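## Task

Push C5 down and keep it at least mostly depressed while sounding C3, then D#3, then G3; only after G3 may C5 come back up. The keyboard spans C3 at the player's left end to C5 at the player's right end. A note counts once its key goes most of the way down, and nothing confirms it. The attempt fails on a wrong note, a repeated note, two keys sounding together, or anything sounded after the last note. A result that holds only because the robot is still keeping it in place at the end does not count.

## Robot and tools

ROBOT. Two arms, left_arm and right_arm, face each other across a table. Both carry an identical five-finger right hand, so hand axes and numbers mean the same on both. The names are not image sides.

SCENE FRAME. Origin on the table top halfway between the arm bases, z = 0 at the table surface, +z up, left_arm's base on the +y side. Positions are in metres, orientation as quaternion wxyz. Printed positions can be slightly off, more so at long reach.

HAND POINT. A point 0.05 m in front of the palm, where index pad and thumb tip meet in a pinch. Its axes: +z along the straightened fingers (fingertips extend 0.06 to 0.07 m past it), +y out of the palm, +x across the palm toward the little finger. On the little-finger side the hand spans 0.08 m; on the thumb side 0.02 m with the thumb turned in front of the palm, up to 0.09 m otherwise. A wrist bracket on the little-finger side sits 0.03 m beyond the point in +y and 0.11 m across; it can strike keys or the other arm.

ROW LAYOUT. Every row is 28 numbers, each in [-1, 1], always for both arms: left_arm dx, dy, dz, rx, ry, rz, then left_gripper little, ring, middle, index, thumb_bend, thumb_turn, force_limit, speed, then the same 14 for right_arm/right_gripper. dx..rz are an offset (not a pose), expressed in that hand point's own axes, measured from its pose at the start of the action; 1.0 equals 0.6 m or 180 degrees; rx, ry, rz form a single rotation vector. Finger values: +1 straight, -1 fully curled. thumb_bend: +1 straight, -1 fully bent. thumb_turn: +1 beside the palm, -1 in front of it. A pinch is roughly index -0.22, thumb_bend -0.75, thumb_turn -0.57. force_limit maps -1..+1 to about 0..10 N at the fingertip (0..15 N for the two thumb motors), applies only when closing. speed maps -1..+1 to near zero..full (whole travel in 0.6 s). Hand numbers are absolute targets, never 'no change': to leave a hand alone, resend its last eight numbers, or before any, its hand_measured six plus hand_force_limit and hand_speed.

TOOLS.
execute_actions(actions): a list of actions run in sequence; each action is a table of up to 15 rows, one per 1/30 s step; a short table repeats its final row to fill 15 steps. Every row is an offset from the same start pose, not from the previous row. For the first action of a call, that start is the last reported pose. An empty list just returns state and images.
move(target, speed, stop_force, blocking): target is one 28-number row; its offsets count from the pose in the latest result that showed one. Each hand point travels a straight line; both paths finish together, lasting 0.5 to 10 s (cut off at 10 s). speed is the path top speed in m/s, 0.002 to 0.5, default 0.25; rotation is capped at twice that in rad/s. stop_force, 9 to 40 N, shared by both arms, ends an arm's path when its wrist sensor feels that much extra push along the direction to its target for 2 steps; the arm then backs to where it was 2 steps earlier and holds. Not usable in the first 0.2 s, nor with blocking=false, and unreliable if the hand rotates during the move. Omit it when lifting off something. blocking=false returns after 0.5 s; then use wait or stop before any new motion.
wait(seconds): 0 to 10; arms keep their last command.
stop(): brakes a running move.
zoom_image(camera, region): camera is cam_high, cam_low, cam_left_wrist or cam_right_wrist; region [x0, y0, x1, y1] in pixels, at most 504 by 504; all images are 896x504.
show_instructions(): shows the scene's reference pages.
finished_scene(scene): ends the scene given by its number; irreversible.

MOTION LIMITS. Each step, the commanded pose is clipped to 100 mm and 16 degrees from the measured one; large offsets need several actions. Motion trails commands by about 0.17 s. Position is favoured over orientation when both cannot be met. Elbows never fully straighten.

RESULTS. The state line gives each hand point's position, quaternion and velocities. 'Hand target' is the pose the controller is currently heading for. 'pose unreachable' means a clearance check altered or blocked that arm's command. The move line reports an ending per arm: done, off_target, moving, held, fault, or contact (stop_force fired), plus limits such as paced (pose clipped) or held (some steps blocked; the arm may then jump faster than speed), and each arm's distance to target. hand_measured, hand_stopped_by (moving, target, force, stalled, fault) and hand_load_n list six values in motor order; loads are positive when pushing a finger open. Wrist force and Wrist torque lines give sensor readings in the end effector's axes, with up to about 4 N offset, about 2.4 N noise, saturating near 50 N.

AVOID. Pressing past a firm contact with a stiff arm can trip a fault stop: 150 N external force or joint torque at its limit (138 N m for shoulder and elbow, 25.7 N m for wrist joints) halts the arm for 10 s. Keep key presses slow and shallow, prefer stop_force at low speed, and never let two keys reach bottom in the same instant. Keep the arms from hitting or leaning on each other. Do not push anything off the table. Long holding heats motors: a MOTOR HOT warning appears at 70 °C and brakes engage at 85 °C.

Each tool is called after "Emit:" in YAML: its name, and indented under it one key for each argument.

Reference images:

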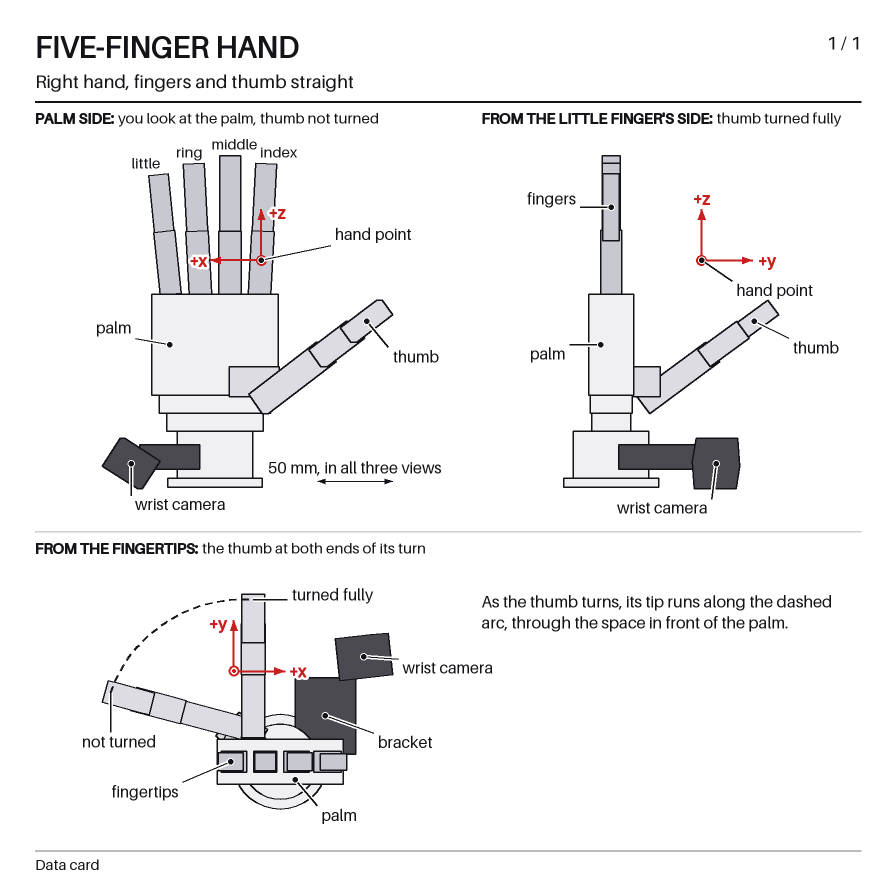

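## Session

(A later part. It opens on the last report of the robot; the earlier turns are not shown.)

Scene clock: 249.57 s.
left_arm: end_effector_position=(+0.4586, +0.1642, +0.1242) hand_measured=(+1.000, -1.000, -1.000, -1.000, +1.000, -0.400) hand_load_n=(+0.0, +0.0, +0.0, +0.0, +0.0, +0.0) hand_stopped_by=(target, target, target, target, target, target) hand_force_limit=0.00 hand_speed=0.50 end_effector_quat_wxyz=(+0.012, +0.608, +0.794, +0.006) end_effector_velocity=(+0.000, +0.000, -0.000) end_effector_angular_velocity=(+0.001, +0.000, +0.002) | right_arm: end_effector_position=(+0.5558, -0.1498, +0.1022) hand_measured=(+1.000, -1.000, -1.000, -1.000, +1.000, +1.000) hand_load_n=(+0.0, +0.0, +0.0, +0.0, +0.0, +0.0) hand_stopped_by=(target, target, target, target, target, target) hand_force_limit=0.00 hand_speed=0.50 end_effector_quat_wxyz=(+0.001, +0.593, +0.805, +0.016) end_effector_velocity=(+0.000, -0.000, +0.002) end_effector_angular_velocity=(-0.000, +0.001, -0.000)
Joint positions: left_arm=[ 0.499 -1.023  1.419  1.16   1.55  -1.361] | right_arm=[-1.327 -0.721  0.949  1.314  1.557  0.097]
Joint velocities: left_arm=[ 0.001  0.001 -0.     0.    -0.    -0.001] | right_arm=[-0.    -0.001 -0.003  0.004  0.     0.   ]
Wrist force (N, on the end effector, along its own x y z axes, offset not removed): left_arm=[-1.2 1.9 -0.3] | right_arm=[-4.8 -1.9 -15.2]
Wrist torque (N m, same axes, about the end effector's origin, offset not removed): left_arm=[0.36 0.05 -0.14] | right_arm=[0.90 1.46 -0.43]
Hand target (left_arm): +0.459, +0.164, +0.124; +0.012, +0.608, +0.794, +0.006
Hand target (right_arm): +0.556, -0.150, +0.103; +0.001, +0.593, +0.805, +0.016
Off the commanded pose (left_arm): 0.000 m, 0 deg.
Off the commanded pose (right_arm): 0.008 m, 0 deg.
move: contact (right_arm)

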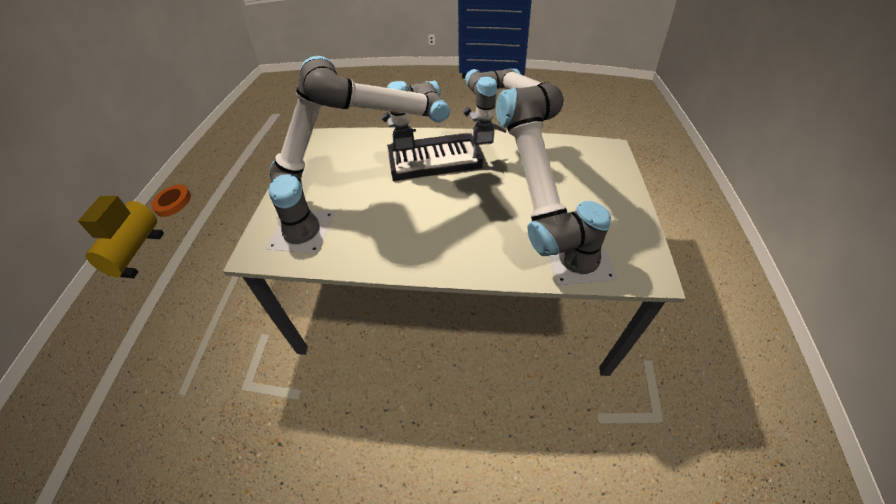

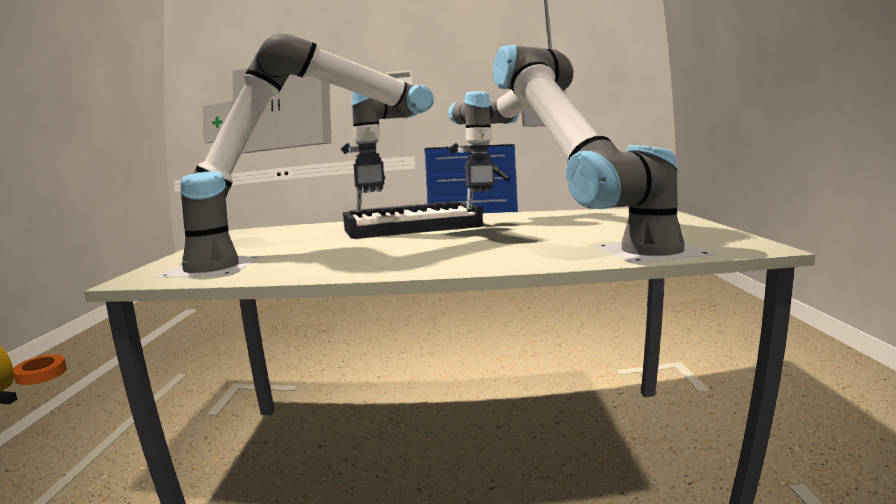

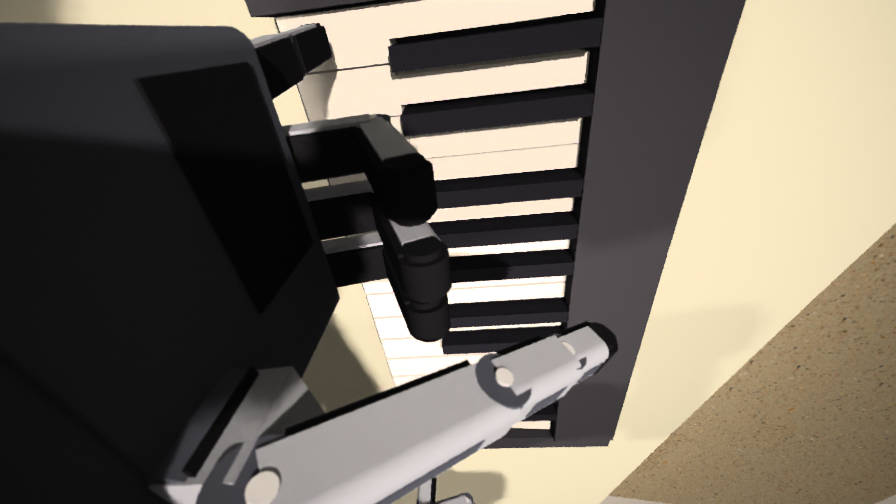

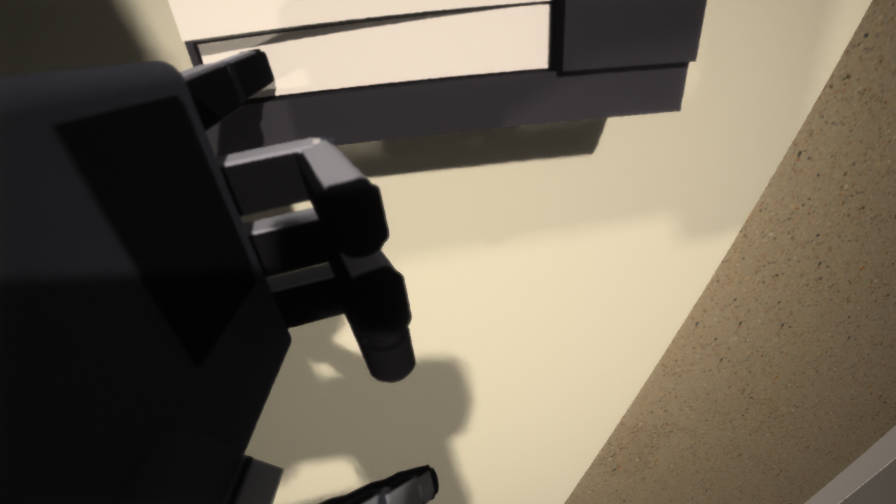

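Emit:
move:
  target: [0,0,0.045,0,0,0,1,-1,-1,-1,1,-0.4,0,0.5, 0,0,-0.0013,0,0,0,1,-1,-1,-1,1,1,0,0.5]
  speed: 0.005
  stop_force: 9

Emit:
zoom_image:
  camera: "cam_left_wrist"
  region: [240, 0, 440, 140]

Emit:
zoom_image:
  camera: "cam_low"
  region: [335, 170, 495, 245]

Scene clock: 262.00 s.
left_arm: end_effector_position=(+0.4591, +0.1642, +0.1014) hand_measured=(+1.000, -1.000, -1.000, -1.000, +1.000, -0.400) hand_load_n=(+0.0, +0.0, +0.0, +0.0, +0.0, +0.0) hand_stopped_by=(target, target, target, target, target, target) hand_force_limit=0.00 hand_speed=0.50 end_effector_quat_wxyz=(+0.011, +0.608, +0.794, +0.006) end_effector_velocity=(-0.001, +0.001, -0.000) end_effector_angular_velocity=(+0.006, +0.003, -0.003) | right_arm: end_effector_position=(+0.5558, -0.1499, +0.1029) hand_measured=(+1.000, -1.000, -1.000, -1.000, +1.000, +1.000) hand_load_n=(+0.0, +0.0, +0.0, +0.0, +0.0, +0.0) hand_stopped_by=(target, target, target, target, target, target) hand_force_limit=0.00 hand_speed=0.50 end_effector_quat_wxyz=(+0.001, +0.593, +0.805, +0.016) end_effector_velocity=(-0.000, +0.000, +0.000) end_effector_angular_velocity=(+0.001, -0.000, +0.000)
Joint positions: left_arm=[ 0.5   -1.     1.445  1.111  1.55  -1.36 ] | right_arm=[-1.327 -0.721  0.948  1.316  1.557  0.097]
Joint velocities: left_arm=[-0.001  0.001  0.     0.005  0.     0.002] | right_arm=[ 0.    -0.    -0.     0.    -0.001 -0.   ]
Wrist force (N, on the end effector, along its own x y z axes, offset not removed): left_arm=[-2.6 0.7 -15.9] | right_arm=[-1.1 -1.0 -2.1]
Wrist torque (N m, same axes, about the end effector's origin, offset not removed): left_arm=[1.49 1.02 -0.27] | right_arm=[0.09 0.50 -0.12]
Hand target (left_arm): +0.459, +0.164, +0.102; +0.012, +0.608, +0.794, +0.006
Hand target (right_arm): +0.556, -0.150, +0.103; +0.001, +0.593, +0.805, +0.016
Off the commanded pose (left_arm): 0.004 m, 0 deg.
Off the commanded pose (right_arm): 0.000 m, 0 deg.
move: contact (left_arm)

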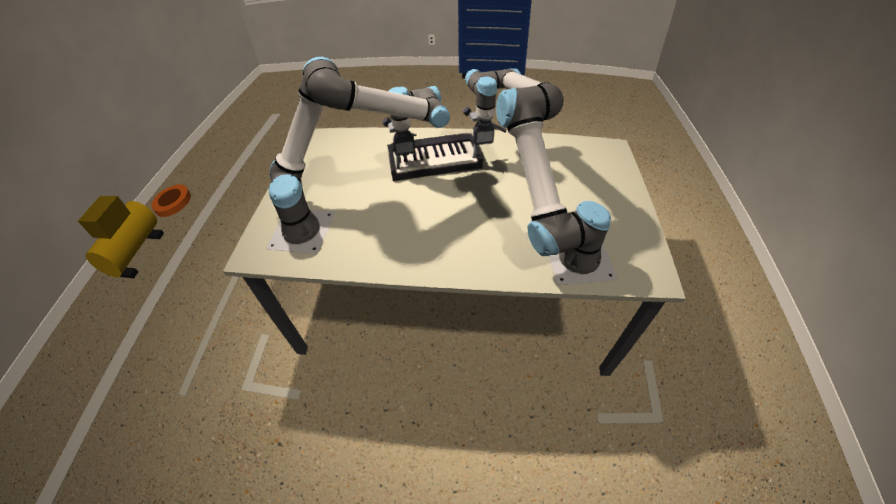

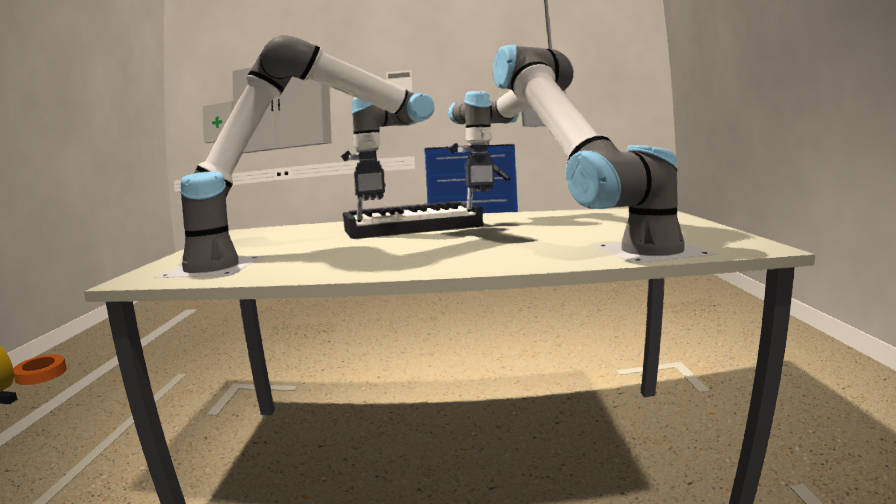

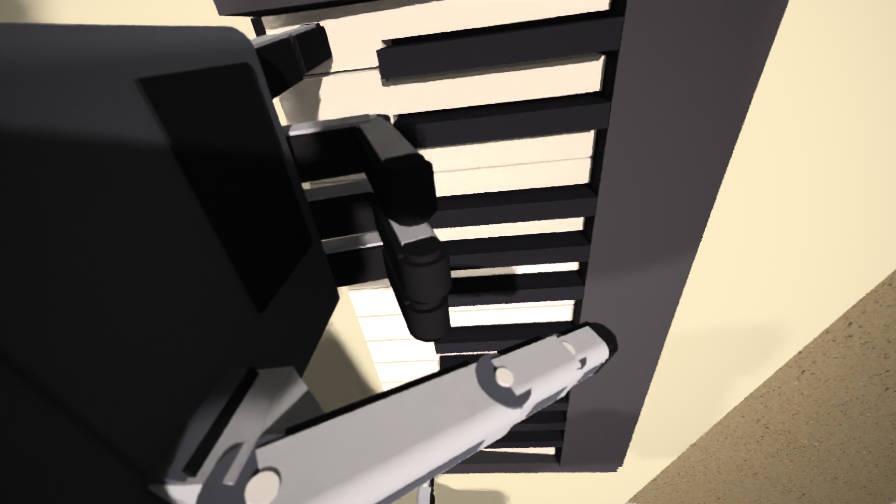

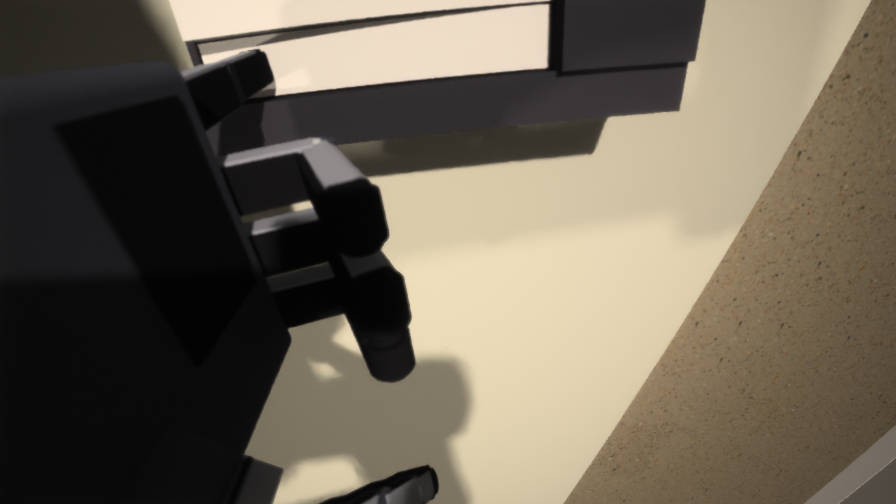

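Region (240, 0, 440, 140) of cam_left_wrist's 896x504 image, scaled by 2.520, with more detail than that image has; it fills the top 353 rows of this view, and the rest is white.

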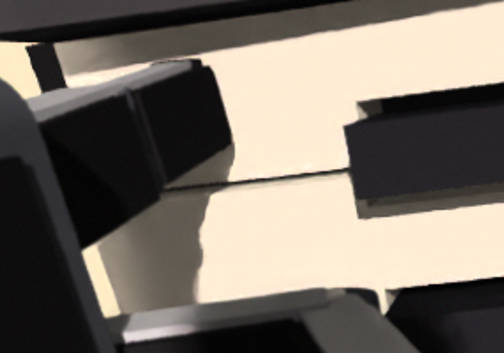

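Region (335, 170, 495, 245) of cam_low's 896x504 image, scaled by 3.150, with more detail than that image has; it fills the top 236 rows of this view, and the rest is white.

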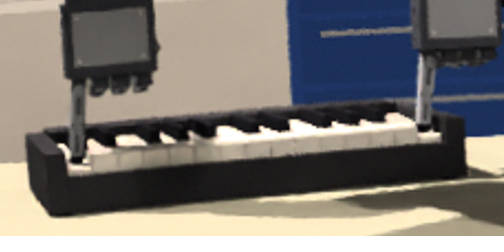

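Emit:
move:
  target: [0,0,-0.05,0,0,0,1,-1,-1,-1,1,-0.4,0,0.5, 0,0,0,0,0,0,1,-1,-1,-1,1,1,0,0.5]
  speed: 0.08

Emit:
move:
  target: [-0.0633,0.065,0,0,0,0,1,-1,-1,-1,1,-0.4,0,0.5, 0,0,0,0,0,0,1,-1,-1,-1,1,1,0,0.5]
  speed: 0.1

Emit:
zoom_image:
  camera: "cam_left_wrist"
  region: [240, 0, 440, 140]

Emit:
zoom_image:
  camera: "cam_low"
  region: [335, 170, 495, 245]

Scene clock: 275.20 s.
left_arm: end_effector_position=(+0.4584, +0.1643, +0.1311) hand_measured=(+1.000, -1.000, -1.000, -1.000, +1.000, -0.400) hand_load_n=(+0.0, +0.0, +0.0, +0.0, +0.0, +0.0) hand_stopped_by=(target, target, target, target, target, target) hand_force_limit=0.00 hand_speed=0.50 end_effector_quat_wxyz=(+0.011, +0.608, +0.794, +0.006) end_effector_velocity=(-0.000, -0.000, +0.003) end_effector_angular_velocity=(+0.000, -0.000, -0.000) | right_arm: end_effector_position=(+0.5558, -0.1498, +0.1029) hand_measured=(+1.000, -1.000, -1.000, -1.000, +1.000, +1.000) hand_load_n=(+0.0, +0.0, +0.0, +0.0, +0.0, +0.0) hand_stopped_by=(target, target, target, target, target, target) hand_force_limit=0.00 hand_speed=0.50 end_effector_quat_wxyz=(+0.001, +0.593, +0.805, +0.016) end_effector_velocity=(+0.000, -0.000, +0.000) end_effector_angular_velocity=(-0.000, -0.001, -0.001)
Joint positions: left_arm=[ 0.498 -1.029  1.41   1.175  1.55  -1.361] | right_arm=[-1.327 -0.721  0.948  1.316  1.557  0.097]
Joint velocities: left_arm=[-0.001 -0.003 -0.003  0.006 -0.    -0.001] | right_arm=[-0.001  0.    -0.    -0.     0.     0.   ]
Wrist force (N, on the end effector, along its own x y z axes, offset not removed): left_arm=[-2.0 2.5 0.0] | right_arm=[-1.6 -4.7 -4.2]
Wrist torque (N m, same axes, about the end effector's origin, offset not removed): left_arm=[0.35 0.10 -0.17] | right_arm=[-0.21 0.52 -0.16]
Hand target (left_arm): +0.458, +0.164, +0.131; +0.011, +0.608, +0.794, +0.006
Hand target (right_arm): +0.556, -0.150, +0.103; +0.001, +0.593, +0.805, +0.016
Off the commanded pose (left_arm): 0.000 m, 0 deg.
Off the commanded pose (right_arm): 0.000 m, 0 deg.
move: done

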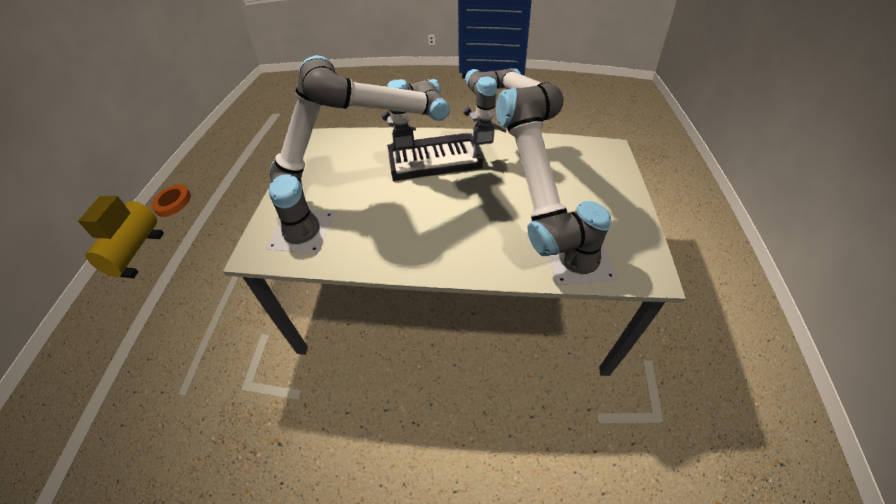

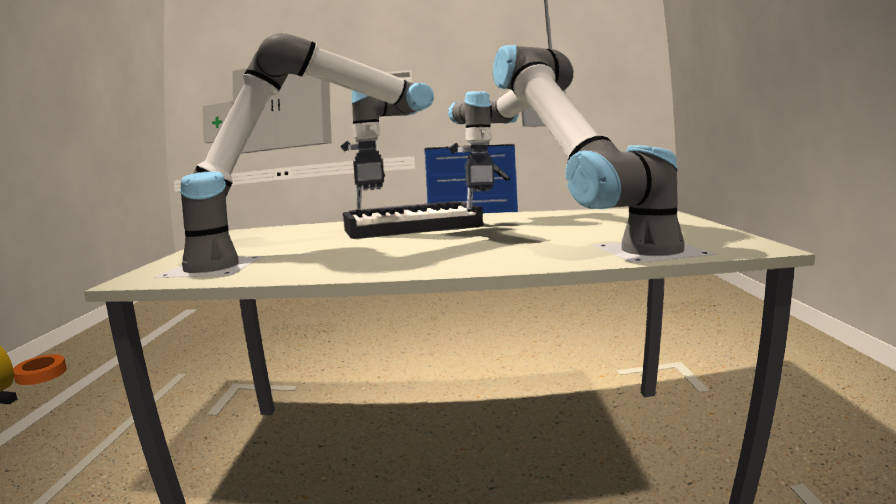

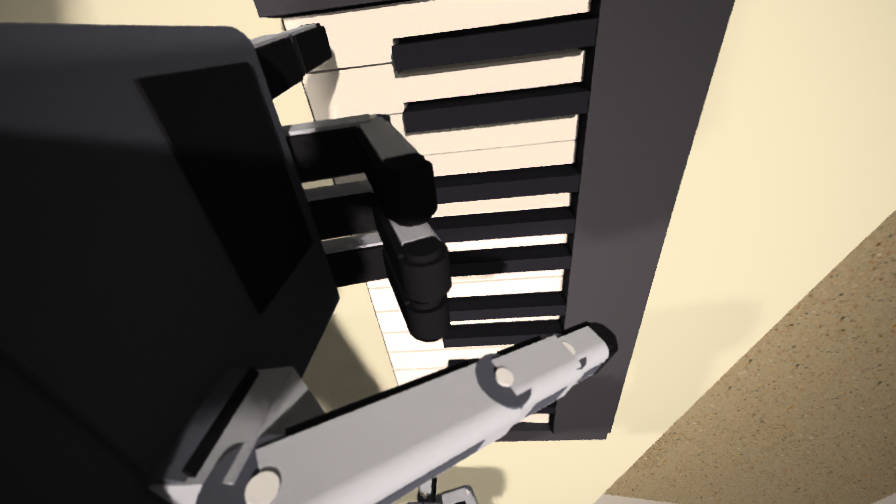

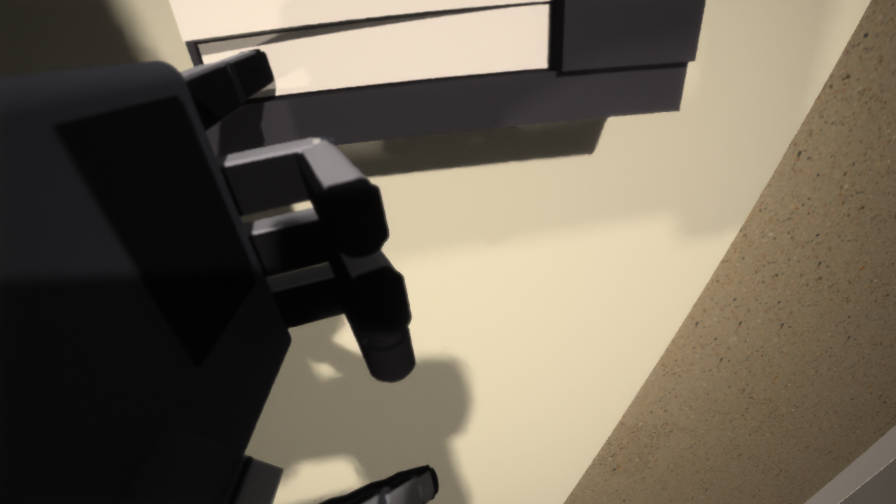

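Scene clock: 276.30 s.
left_arm: end_effector_position=(+0.5056, +0.1380, +0.1323) hand_measured=(+1.000, -1.000, -1.000, -1.000, +1.000, -0.400) hand_load_n=(+0.0, +0.0, +0.0, +0.0, +0.0, +0.0) hand_stopped_by=(target, target, target, target, target, target) hand_force_limit=0.00 hand_speed=0.50 end_effector_quat_wxyz=(+0.011, +0.608, +0.794, +0.006) end_effector_velocity=(+0.002, -0.001, +0.000) end_effector_angular_velocity=(+0.001, +0.001, +0.000) | right_arm: end_effector_position=(+0.5558, -0.1498, +0.1029) hand_measured=(+1.000, -1.000, -1.000, -1.000, +1.000, +1.000) hand_load_n=(+0.0, +0.0, +0.0, +0.0, +0.0, +0.0) hand_stopped_by=(target, target, target, target, target, target) hand_force_limit=0.00 hand_speed=0.50 end_effector_quat_wxyz=(+0.001, +0.593, +0.805, +0.016) end_effector_velocity=(+0.000, +0.000, +0.000) end_effector_angular_velocity=(+0.001, -0.002, -0.000)
Joint positions: left_arm=[ 0.555 -0.908  1.206  1.256  1.55  -1.305] | right_arm=[-1.327 -0.721  0.948  1.316  1.557  0.097]
Joint velocities: left_arm=[ 0.003  0.007 -0.013  0.007  0.     0.003] | right_arm=[ 0.    -0.001  0.    -0.001  0.     0.   ]
Wrist force (N, on the end effector, along its own x y z axes, offset not removed): left_arm=[-1.6 1.8 0.1] | right_arm=[-1.9 3.7 -5.9]
Wrist torque (N m, same axes, about the end effector's origin, offset not removed): left_arm=[0.28 0.22 -0.21] | right_arm=[1.18 0.66 0.00]
Hand target (left_arm): +0.506, +0.138, +0.132; +0.011, +0.608, +0.794, +0.006
Hand target (right_arm): +0.556, -0.150, +0.103; +0.001, +0.593, +0.805, +0.016
Off the commanded pose (left_arm): 0.000 m, 0 deg.
Off the commanded pose (right_arm): 0.000 m, 0 deg.
move: done

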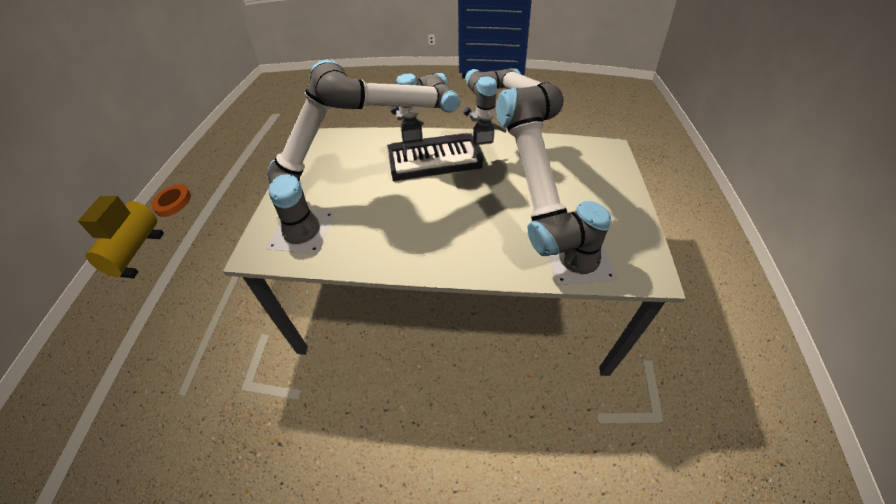

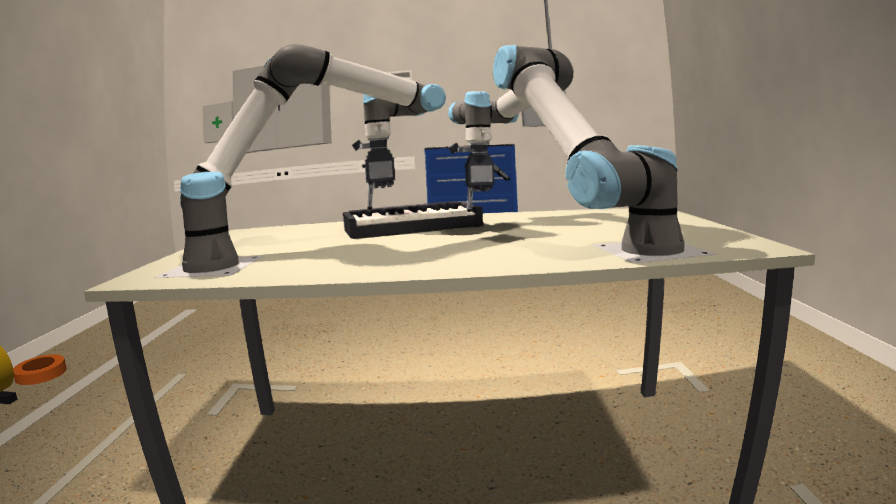

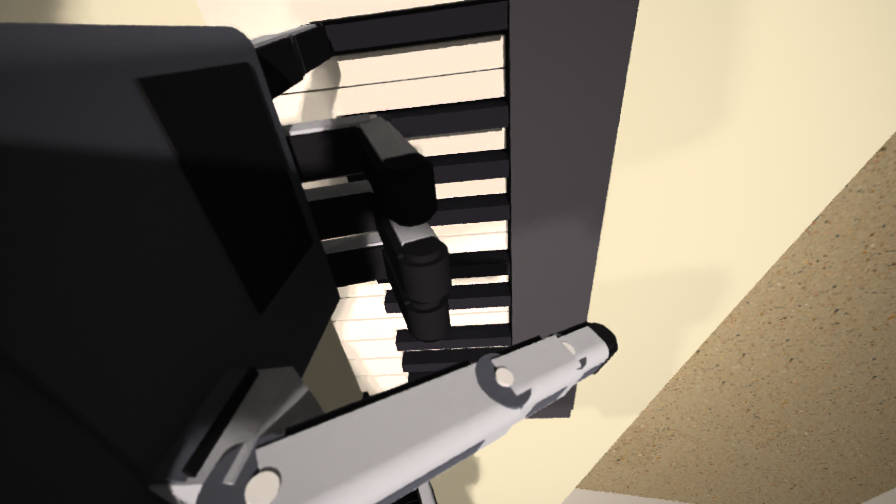

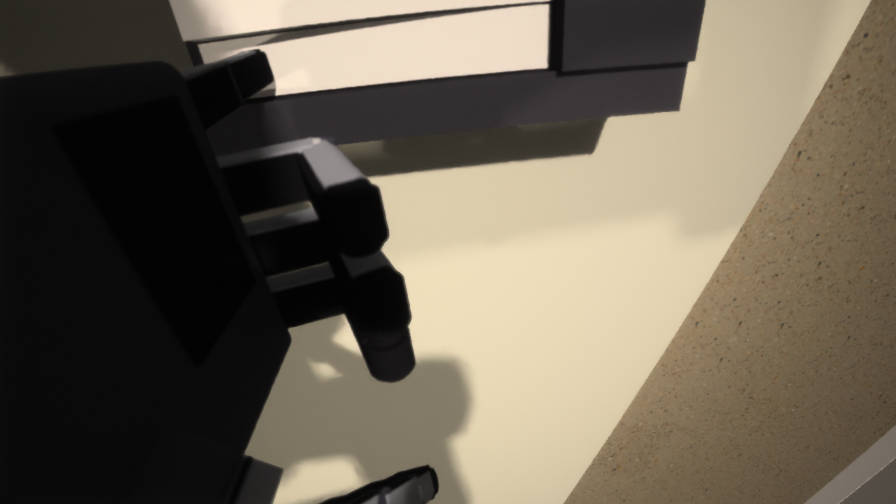

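Region (240, 0, 440, 140) of cam_left_wrist's 896x504 image, scaled by 2.520, with more detail than that image has; it fills the top 353 rows of this view, and the rest is white.

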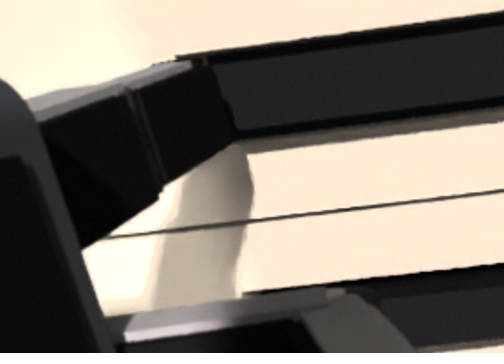

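Region (335, 170, 495, 245) of cam_low's 896x504 image, scaled by 3.150, with more detail than that image has; it fills the top 236 rows of this view, and the rest is white.

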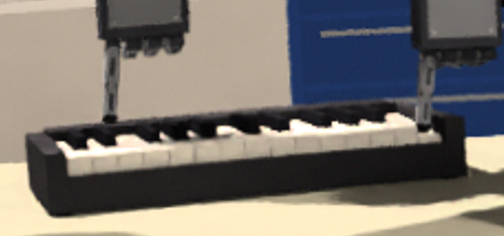

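Emit:
move:
  target: [0.0018,0.0067,0.011,0,0,0,1,-1,-1,-1,1,-0.4,0,0.5, 0,0,0,0,0,0,1,-1,-1,-1,1,1,0,0.5]
  speed: 0.03

Emit:
move:
  target: [0,0,0.027,0,0,0,1,-1,-1,-1,1,-0.4,0,0.5, 0,0,0,0,0,0,1,-1,-1,-1,1,1,0,0.5]
  speed: 0.005
  stop_force: 9

Emit:
zoom_image:
  camera: "cam_left_wrist"
  region: [240, 0, 440, 140]

Emit:
zoom_image:
  camera: "cam_low"
  region: [335, 170, 495, 245]

Scene clock: 293.03 s.
left_arm: end_effector_position=(+0.5092, +0.1399, +0.1261) hand_measured=(+1.000, -1.000, -1.000, -1.000, +1.000, -0.400) hand_load_n=(+0.0, +0.0, +0.0, +0.0, +0.0, +0.0) hand_stopped_by=(target, target, target, target, target, target) hand_force_limit=0.00 hand_speed=0.50 end_effector_quat_wxyz=(+0.011, +0.608, +0.794, +0.006) end_effector_velocity=(+0.002, +0.002, -0.003) end_effector_angular_velocity=(+0.000, +0.001, +0.003) | right_arm: end_effector_position=(+0.5558, -0.1498, +0.1029) hand_measured=(+1.000, -1.000, -1.000, -1.000, +1.000, +1.000) hand_load_n=(+0.0, +0.0, +0.0, +0.0, +0.0, +0.0) hand_stopped_by=(target, target, target, target, target, target) hand_force_limit=0.00 hand_speed=0.50 end_effector_quat_wxyz=(+0.001, +0.593, +0.805, +0.016) end_effector_velocity=(-0.000, +0.000, -0.000) end_effector_angular_velocity=(-0.001, +0.001, +0.000)
Joint positions: left_arm=[ 0.563 -0.9    1.21   1.245  1.551 -1.297] | right_arm=[-1.327 -0.721  0.948  1.316  1.557  0.097]
Joint velocities: left_arm=[ 0.004  0.003  0.002 -0.004  0.001  0.002] | right_arm=[ 0.    -0.     0.001  0.     0.     0.   ]
Wrist force (N, on the end effector, along its own x y z axes, offset not removed): left_arm=[-1.6 1.0 0.7] | right_arm=[2.3 0.6 -8.4]
Wrist torque (N m, same axes, about the end effector's origin, offset not removed): left_arm=[0.13 0.18 -0.23] | right_arm=[0.94 0.04 0.31]
Hand target (left_arm): +0.509, +0.140, +0.126; +0.011, +0.608, +0.794, +0.006
Hand target (right_arm): +0.556, -0.150, +0.103; +0.001, +0.593, +0.805, +0.016
Off the commanded pose (left_arm): 0.000 m, 0 deg.
Off the commanded pose (right_arm): 0.000 m, 0 deg.
move: done

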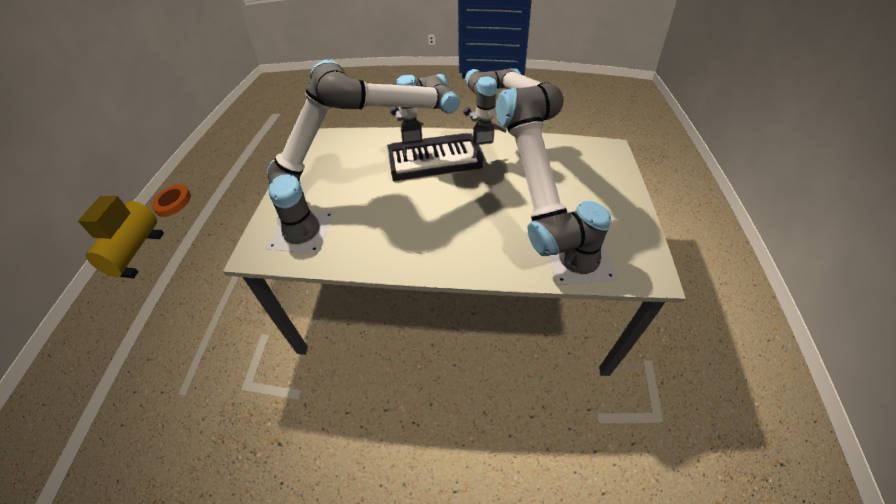

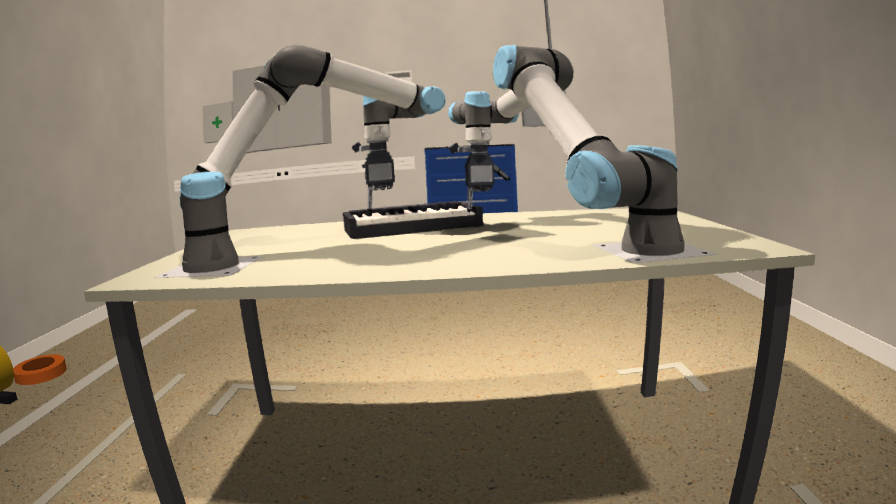

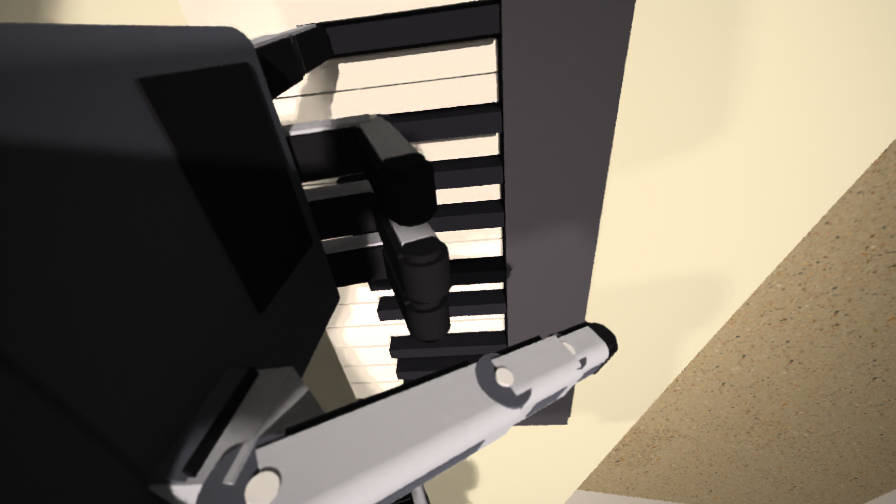

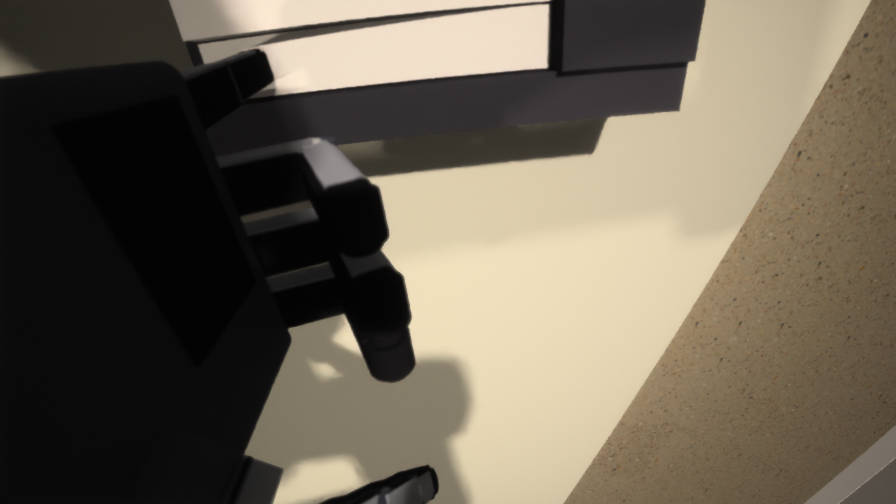

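Scene clock: 295.33 s.
left_arm: end_effector_position=(+0.5094, +0.1400, +0.1164) hand_measured=(+1.000, -1.000, -1.000, -1.000, +1.000, -0.400) hand_load_n=(+0.5, +0.0, +0.0, +0.0, +0.0, +0.0) hand_stopped_by=(target, target, target, target, target, target) hand_force_limit=0.00 hand_speed=0.50 end_effector_quat_wxyz=(+0.011, +0.608, +0.794, +0.006) end_effector_velocity=(-0.001, +0.000, -0.000) end_effector_angular_velocity=(+0.005, +0.003, -0.000) | right_arm: end_effector_position=(+0.5558, -0.1498, +0.1029) hand_measured=(+1.000, -1.000, -1.000, -1.000, +1.000, +1.000) hand_load_n=(+0.0, +0.0, +0.0, +0.0, +0.0, +0.0) hand_stopped_by=(target, target, target, target, target, target) hand_force_limit=0.00 hand_speed=0.50 end_effector_quat_wxyz=(+0.001, +0.593, +0.805, +0.016) end_effector_velocity=(+0.000, -0.001, +0.000) end_effector_angular_velocity=(-0.001, +0.000, -0.000)
Joint positions: left_arm=[ 0.563 -0.892  1.222  1.225  1.551 -1.297] | right_arm=[-1.327 -0.721  0.948  1.316  1.557  0.097]
Joint velocities: left_arm=[-0.001  0.001 -0.001  0.005 -0.    -0.001] | right_arm=[-0.001 -0.     0.     0.001  0.001 -0.001]
Wrist force (N, on the end effector, along its own x y z axes, offset not removed): left_arm=[-1.7 -0.4 -17.2] | right_arm=[0.5 0.3 -2.4]
Wrist torque (N m, same axes, about the end effector's origin, offset not removed): left_arm=[1.43 0.94 -0.28] | right_arm=[0.42 -0.01 0.04]
Hand target (left_arm): +0.509, +0.140, +0.117; +0.011, +0.608, +0.794, +0.006
Hand target (right_arm): +0.556, -0.150, +0.103; +0.001, +0.593, +0.805, +0.016
Off the commanded pose (left_arm): 0.007 m, 0 deg.
Off the commanded pose (right_arm): 0.000 m, 0 deg.
move: contact (left_arm)

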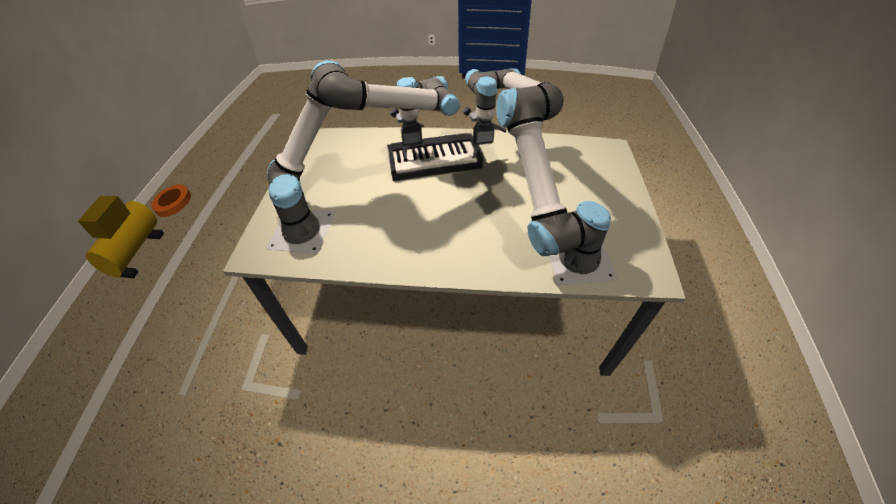

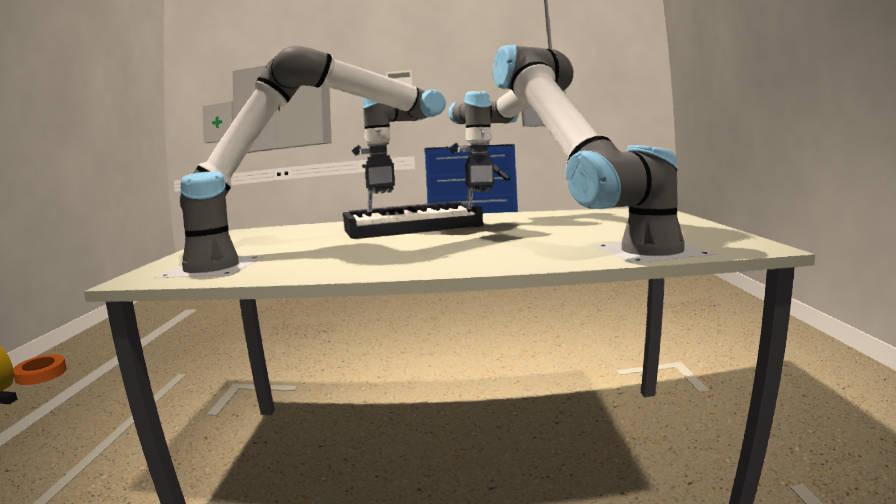

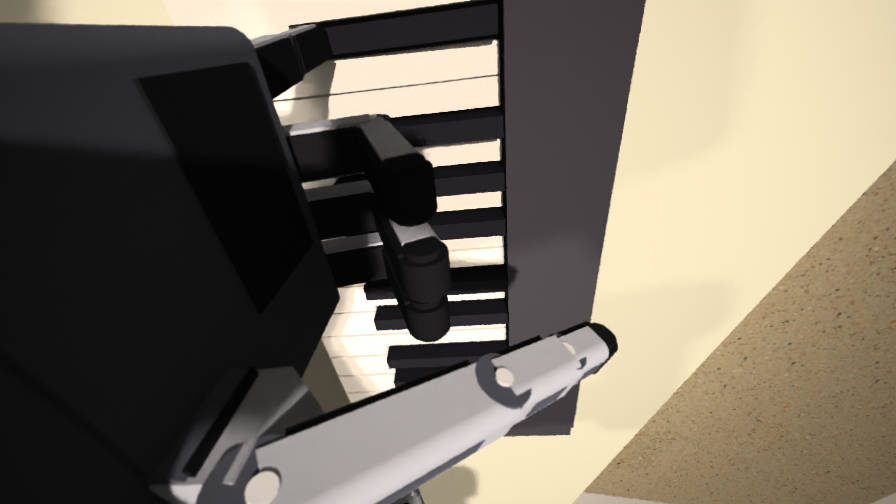

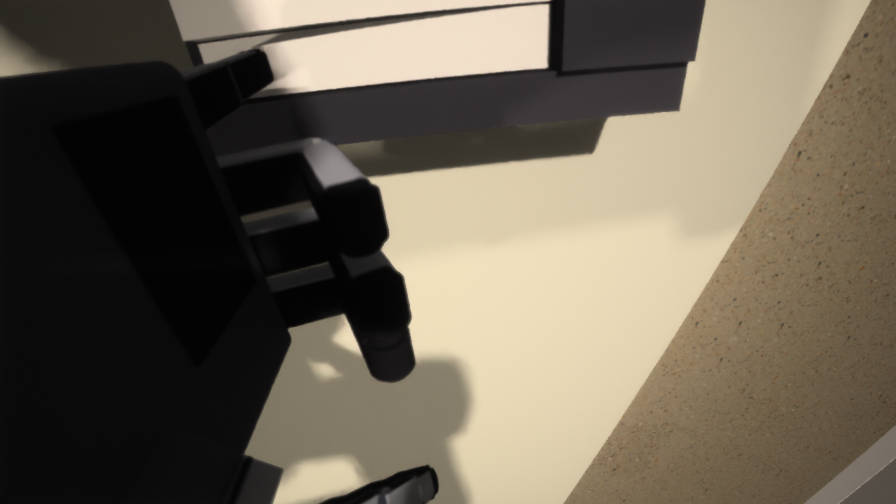

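Region (240, 0, 440, 140) of cam_left_wrist's 896x504 image, scaled by 2.520, with more detail than that image has; it fills the top 353 rows of this view, and the rest is white.

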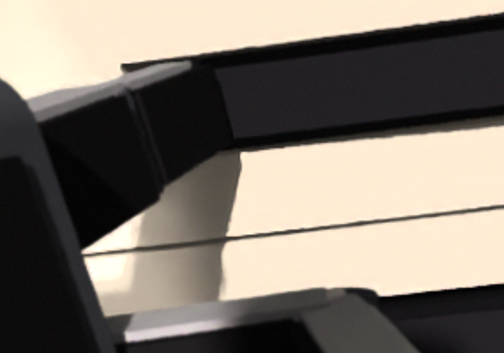

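Region (335, 170, 495, 245) of cam_low's 896x504 image, scaled by 3.150, with more detail than that image has; it fills the top 236 rows of this view, and the rest is white.

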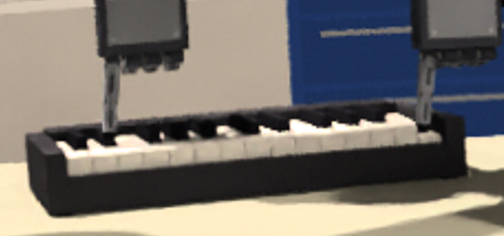

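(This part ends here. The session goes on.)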